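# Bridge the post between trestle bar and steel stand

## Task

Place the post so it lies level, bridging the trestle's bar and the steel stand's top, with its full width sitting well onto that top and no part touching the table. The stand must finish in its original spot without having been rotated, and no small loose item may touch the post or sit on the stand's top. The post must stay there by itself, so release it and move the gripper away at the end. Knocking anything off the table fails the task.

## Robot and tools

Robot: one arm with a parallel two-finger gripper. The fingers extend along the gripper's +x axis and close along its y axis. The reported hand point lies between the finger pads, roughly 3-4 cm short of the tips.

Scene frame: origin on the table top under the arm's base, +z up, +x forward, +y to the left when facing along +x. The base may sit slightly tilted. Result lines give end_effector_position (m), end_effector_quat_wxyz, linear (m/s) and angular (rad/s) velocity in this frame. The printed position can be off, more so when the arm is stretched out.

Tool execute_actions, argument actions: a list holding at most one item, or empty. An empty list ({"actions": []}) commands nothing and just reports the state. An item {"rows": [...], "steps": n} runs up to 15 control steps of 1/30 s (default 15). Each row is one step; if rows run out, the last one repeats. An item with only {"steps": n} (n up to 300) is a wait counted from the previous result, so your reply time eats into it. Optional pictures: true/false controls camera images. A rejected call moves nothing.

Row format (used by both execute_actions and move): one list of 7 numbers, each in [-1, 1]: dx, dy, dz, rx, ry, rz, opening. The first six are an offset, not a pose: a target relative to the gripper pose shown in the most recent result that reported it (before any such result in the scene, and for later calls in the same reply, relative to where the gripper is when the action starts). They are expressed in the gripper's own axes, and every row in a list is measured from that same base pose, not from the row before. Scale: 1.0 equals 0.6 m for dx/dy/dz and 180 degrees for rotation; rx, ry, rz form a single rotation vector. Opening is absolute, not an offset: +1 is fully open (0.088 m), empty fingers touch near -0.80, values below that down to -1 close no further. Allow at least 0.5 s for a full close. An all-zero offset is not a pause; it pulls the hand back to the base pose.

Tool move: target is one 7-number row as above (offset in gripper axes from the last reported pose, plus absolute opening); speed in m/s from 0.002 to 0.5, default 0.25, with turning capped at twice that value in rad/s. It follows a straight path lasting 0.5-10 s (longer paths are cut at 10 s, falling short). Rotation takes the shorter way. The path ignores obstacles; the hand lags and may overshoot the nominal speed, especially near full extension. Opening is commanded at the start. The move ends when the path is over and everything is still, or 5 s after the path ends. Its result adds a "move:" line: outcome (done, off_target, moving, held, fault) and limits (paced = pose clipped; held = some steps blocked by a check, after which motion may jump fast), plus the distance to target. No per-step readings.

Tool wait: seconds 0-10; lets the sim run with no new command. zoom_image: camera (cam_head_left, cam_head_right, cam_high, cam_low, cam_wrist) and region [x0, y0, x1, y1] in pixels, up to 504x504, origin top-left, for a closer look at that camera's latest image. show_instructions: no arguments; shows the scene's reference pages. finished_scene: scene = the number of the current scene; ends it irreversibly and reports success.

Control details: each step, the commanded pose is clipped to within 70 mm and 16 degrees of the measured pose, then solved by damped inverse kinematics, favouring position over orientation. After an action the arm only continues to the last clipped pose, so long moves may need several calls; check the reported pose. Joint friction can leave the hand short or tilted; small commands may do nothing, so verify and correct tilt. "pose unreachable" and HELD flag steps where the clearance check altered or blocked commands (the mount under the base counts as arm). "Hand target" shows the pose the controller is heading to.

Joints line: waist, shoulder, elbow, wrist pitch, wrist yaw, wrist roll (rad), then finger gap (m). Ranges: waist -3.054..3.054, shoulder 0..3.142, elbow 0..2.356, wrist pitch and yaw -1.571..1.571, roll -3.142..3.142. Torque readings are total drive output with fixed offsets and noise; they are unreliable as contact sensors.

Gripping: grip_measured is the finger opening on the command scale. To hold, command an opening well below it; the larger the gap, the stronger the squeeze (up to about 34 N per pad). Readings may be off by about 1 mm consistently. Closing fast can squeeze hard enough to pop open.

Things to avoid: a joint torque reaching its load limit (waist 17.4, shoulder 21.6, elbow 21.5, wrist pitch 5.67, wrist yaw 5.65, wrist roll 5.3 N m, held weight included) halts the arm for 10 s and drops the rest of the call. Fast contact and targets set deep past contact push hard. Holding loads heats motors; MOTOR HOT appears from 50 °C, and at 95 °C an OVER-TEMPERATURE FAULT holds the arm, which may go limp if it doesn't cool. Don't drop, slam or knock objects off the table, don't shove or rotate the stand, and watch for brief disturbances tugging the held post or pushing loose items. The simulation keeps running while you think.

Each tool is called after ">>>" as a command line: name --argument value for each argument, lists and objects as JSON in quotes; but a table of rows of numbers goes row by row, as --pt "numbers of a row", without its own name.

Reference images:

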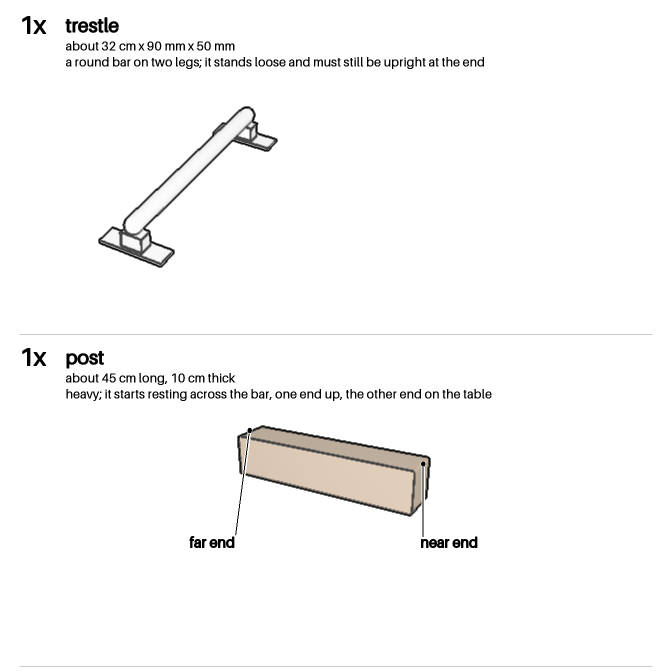

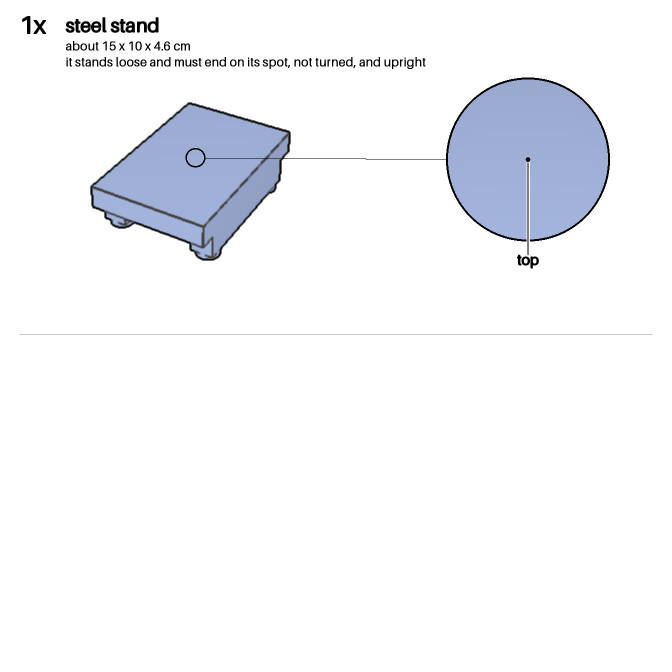

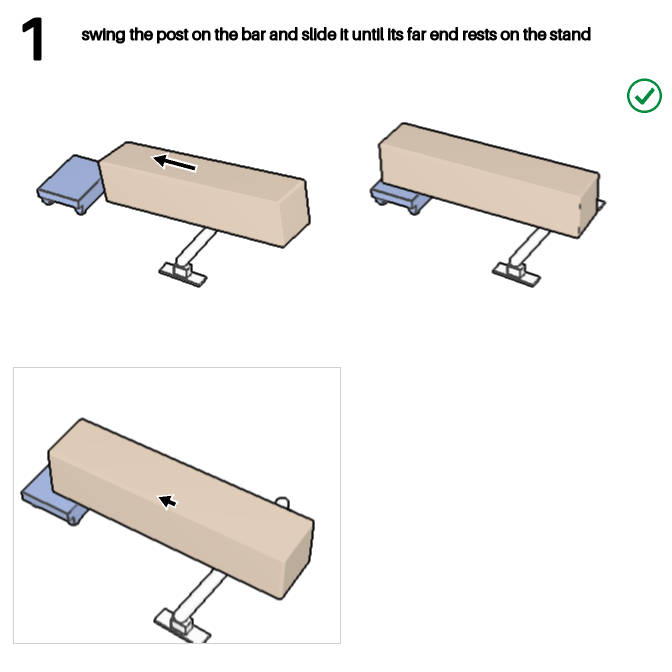

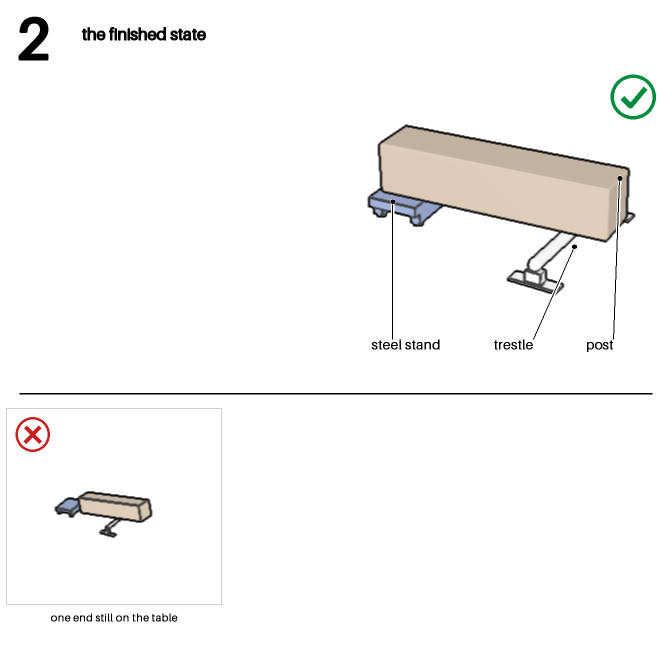

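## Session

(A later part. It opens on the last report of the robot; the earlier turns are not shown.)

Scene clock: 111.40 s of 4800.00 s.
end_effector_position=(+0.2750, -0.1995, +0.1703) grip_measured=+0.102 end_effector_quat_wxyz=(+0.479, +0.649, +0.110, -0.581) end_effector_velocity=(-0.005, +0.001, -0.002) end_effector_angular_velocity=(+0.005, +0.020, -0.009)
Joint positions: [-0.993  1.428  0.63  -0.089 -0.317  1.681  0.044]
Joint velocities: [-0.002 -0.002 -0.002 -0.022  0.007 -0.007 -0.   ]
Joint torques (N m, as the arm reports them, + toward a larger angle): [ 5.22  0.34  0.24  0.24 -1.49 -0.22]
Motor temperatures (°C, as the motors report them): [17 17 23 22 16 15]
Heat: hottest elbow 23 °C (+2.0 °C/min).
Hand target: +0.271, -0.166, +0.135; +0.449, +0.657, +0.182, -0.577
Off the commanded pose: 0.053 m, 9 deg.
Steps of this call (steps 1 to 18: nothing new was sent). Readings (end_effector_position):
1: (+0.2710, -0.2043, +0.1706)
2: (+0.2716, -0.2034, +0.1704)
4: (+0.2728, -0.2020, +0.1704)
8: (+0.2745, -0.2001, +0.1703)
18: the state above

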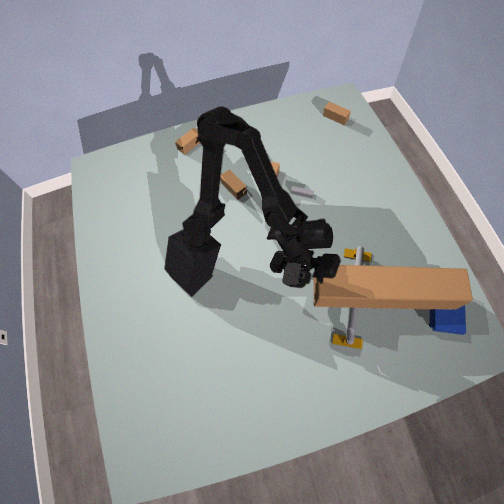

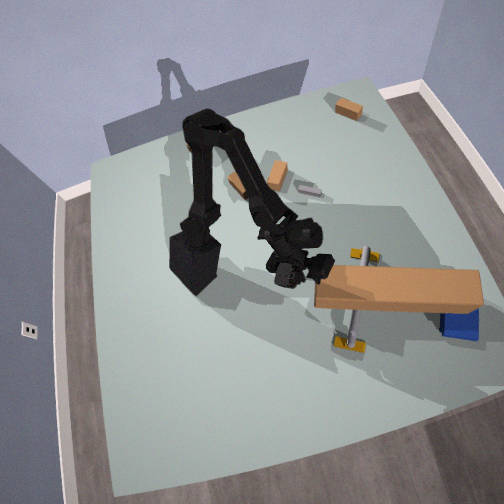

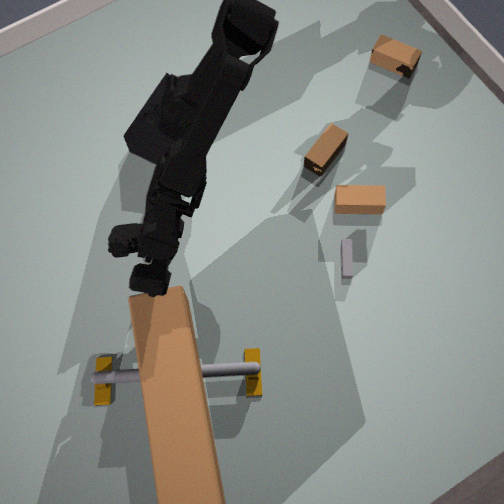

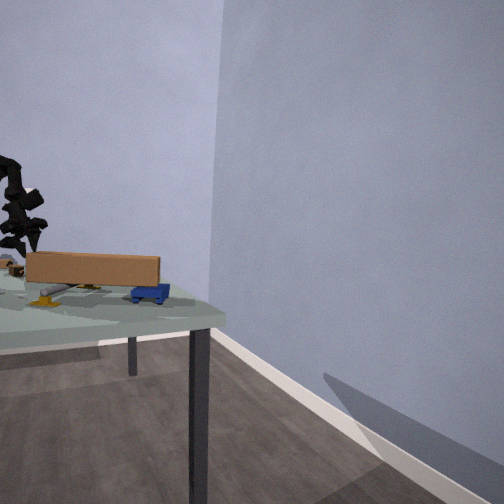

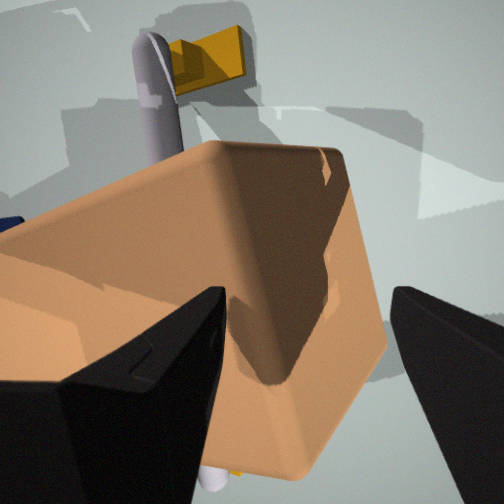

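>>> execute_actions --actions '[{"rows":[[0.025,-0.063,-0.047,-0.012,0.029,-0.039,0.1],[0.025,-0.063,-0.05,-0.012,0.029,-0.039,0.1],[0.025,-0.064,-0.053,-0.012,0.029,-0.039,0.1],[0.025,-0.064,-0.056,-0.012,0.029,-0.039,0.1],[0.025,-0.065,-0.059,-0.012,0.029,-0.039,0.1],[0.025,-0.065,-0.062,-0.012,0.029,-0.039,0.1],[0.025,-0.066,-0.065,-0.012,0.029,-0.039,0.1],[0.025,-0.066,-0.068,-0.012,0.029,-0.039,0.1],[0.025,-0.067,-0.071,-0.012,0.029,-0.039,0.1],[0.025,-0.067,-0.075,-0.012,0.029,-0.039,0.1]]}]' --pictures false

>>> wait --seconds 0.6

>>> zoom_image --camera "cam_head_left" --region '[250,190,490,370]'

Scene clock: 119.87 s of 4800.00 s.
end_effector_position=(+0.2863, -0.1849, +0.1700) grip_measured=+0.105 end_effector_quat_wxyz=(+0.481, +0.651, +0.112, -0.576) end_effector_velocity=(+0.028, +0.031, -0.003) end_effector_angular_velocity=(+0.037, -0.033, +0.084)
Joint positions: [-0.929  1.395  0.629 -0.099 -0.286  1.729  0.044]
Joint velocities: [ 0.115 -0.042  0.002  0.007 -0.007  0.051 -0.   ]
Joint torques (N m, as the arm reports them, + toward a larger angle): [ 4.08 -0.19 -0.28 -0.28 -1.39 -0.2 ]
Motor temperatures (°C, as the motors report them): [18 17 22 21 18 15]
Heat: hottest elbow 22 °C (+1.0 °C/min).
Hand target: +0.277, -0.152, +0.136; +0.448, +0.657, +0.181, -0.579
Off the commanded pose: 0.051 m, 9 deg.
Steps of this call (steps 1 to 90: nothing new was sent; then 4.97 s passed at rest; steps 91 to 105: all 15 steps of this action). Readings (end_effector_position):
91: (+0.2756, -0.1988, +0.1704)
92: (+0.2756, -0.1987, +0.1706)
94: (+0.2759, -0.1981, +0.1708)
98: (+0.2784, -0.1945, +0.1708)
105: the state above

Scene clock: 120.47 s of 4800.00 s.
end_effector_position=(+0.2889, -0.1822, +0.1696) grip_measured=+0.106 end_effector_quat_wxyz=(+0.483, +0.652, +0.114, -0.573) end_effector_velocity=(-0.001, +0.000, -0.001) end_effector_angular_velocity=(-0.009, +0.005, +0.006)
Joint positions: [-0.918  1.392  0.629 -0.097 -0.286  1.734  0.044]
Joint velocities: [ 0.002 -0.002 -0.007  0.007  0.007 -0.007 -0.   ]
Joint torques (N m, as the arm reports them, + toward a larger angle): [ 4.   -0.23 -0.29 -0.42 -1.31 -0.16]
Motor temperatures (°C, as the motors report them): [18 17 22 21 18 15]
Heat: hottest elbow 22 °C (+1.0 °C/min).
Hand target: +0.277, -0.152, +0.136; +0.448, +0.657, +0.181, -0.579
Off the commanded pose: 0.050 m, 9 deg.
Steps of this call (steps 1 to 18: nothing new was sent). Readings (end_effector_position):
1: (+0.2872, -0.1840, +0.1699)
2: (+0.2879, -0.1833, +0.1697)
4: (+0.2888, -0.1825, +0.1696)
8: (+0.2889, -0.1822, +0.1696)
18: the state above

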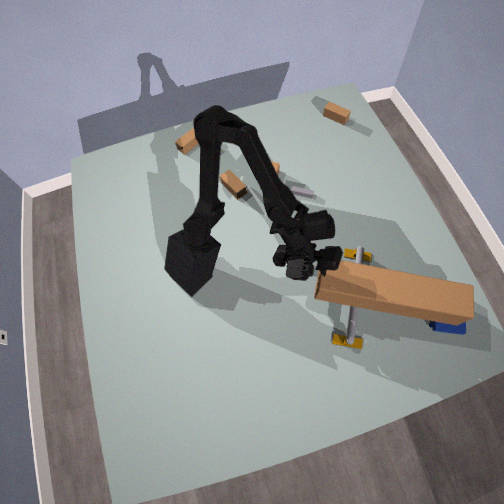

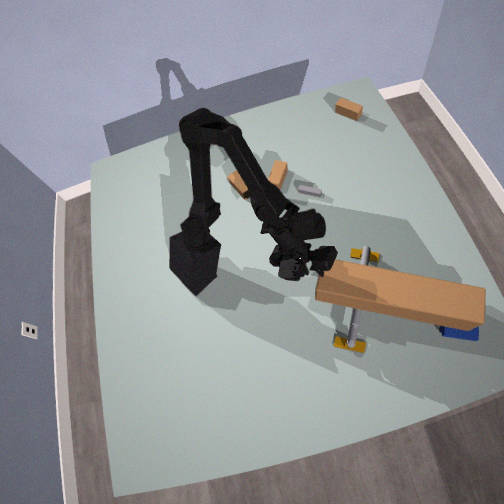

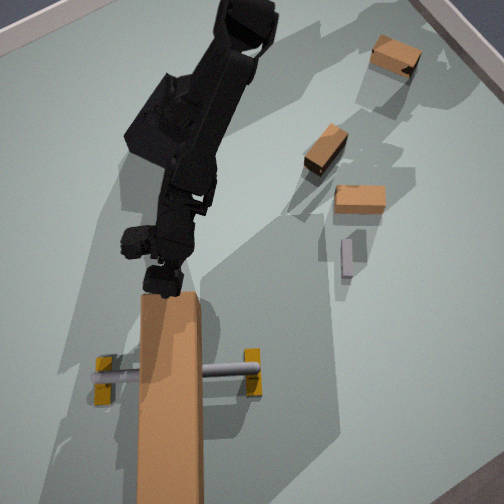

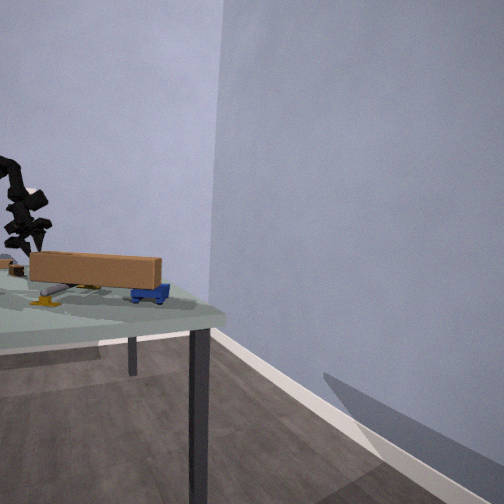

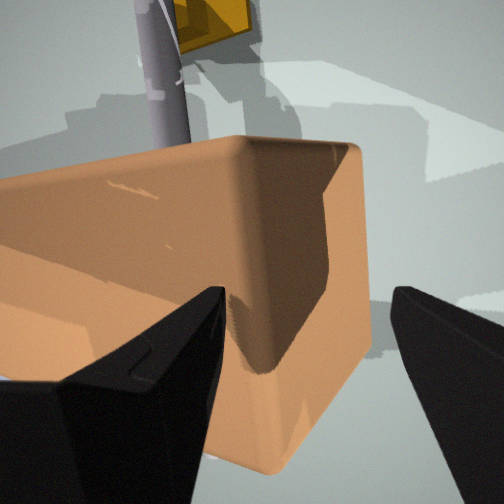

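Region (250, 190, 490, 370) of cam_head_left's 504x504 image, scaled by 2.100, with more detail than that image has; it fills the top 378 rows of this view, and the rest is white.

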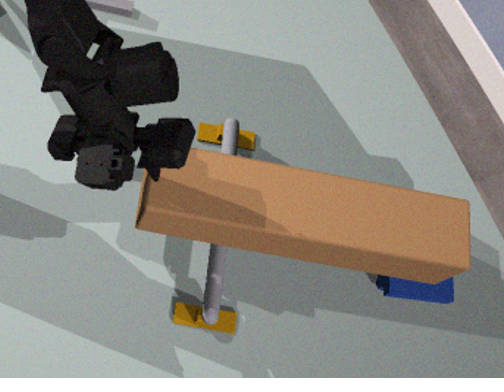

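Good.

>>> move --target '[-0.2,0.05,0,0,0,0,0.1]' --speed 0.15

>>> zoom_image --camera "cam_low" --region '[0,170,200,320]'

Scene clock: 128.90 s of 4800.00 s.
end_effector_position=(+0.2692, -0.1479, +0.2813) grip_measured=+0.100 end_effector_quat_wxyz=(+0.476, +0.652, +0.116, -0.578) end_effector_velocity=(-0.007, +0.004, -0.001) end_effector_angular_velocity=(+0.023, +0.025, -0.007)
Joint positions: [-1.114  1.077  0.857 -0.71  -0.406  1.573  0.044]
Joint velocities: [-0.012 -0.002  0.007 -0.051 -0.007 -0.022 -0.   ]
Joint torques (N m, as the arm reports them, + toward a larger angle): [-2.35 -4.26  6.15  1.15 -0.04 -0.14]
Motor temperatures (°C, as the motors report them): [19 17 22 21 19 15]
Heat: hottest elbow 22 °C (+1.0 °C/min).
Hand target: +0.272, -0.148, +0.287; +0.483, +0.652, +0.114, -0.573
Off the commanded pose: 0.007 m, 1 deg.
After step 90, 4.13 s passed at rest.
move: done

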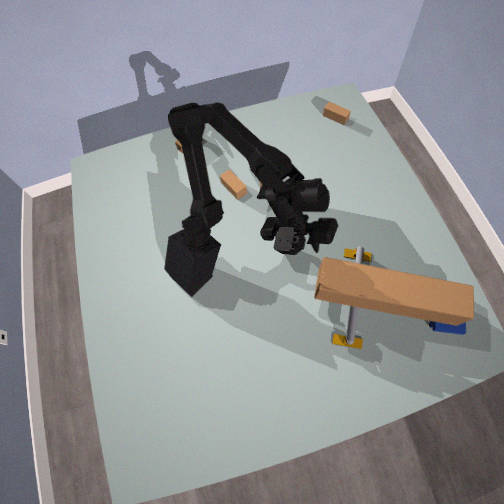

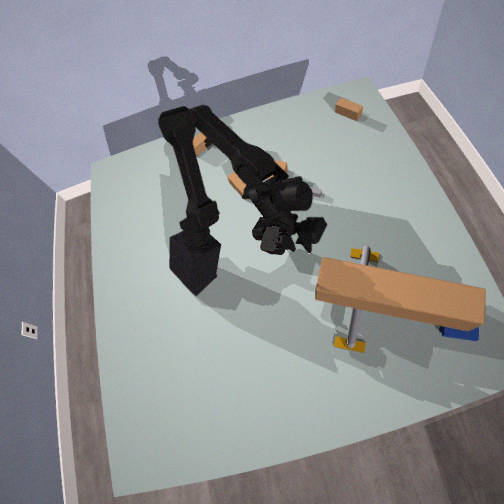

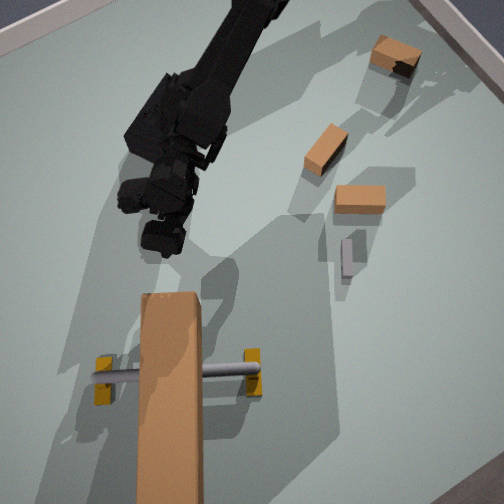

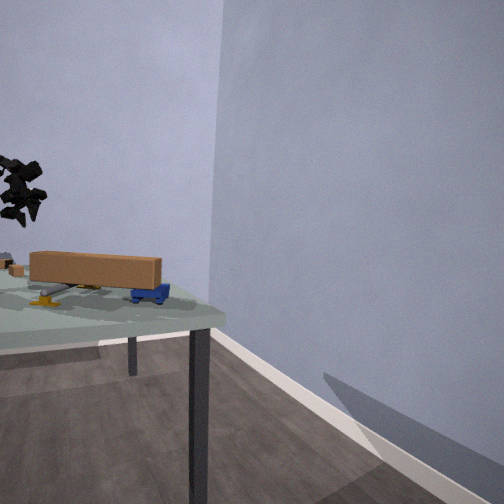

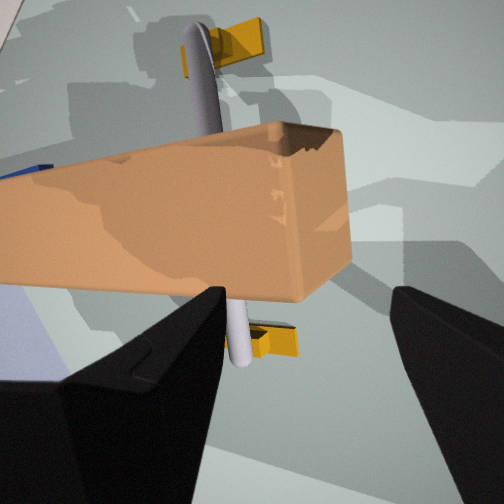

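Region (0, 170, 200, 320) of cam_low's 504x504 image, scaled by 2.520, with more detail than that image has; it fills the top 378 rows of this view, and the rest is white.

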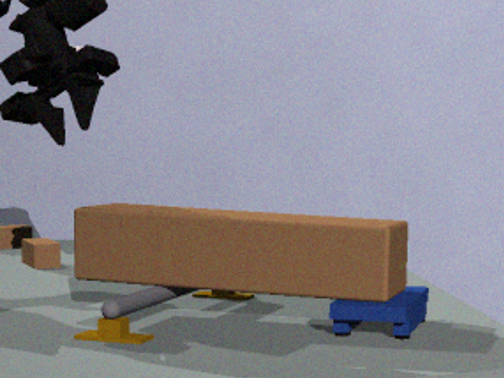

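>>> finished_scene --scene 1

The scene is finished: the task was done.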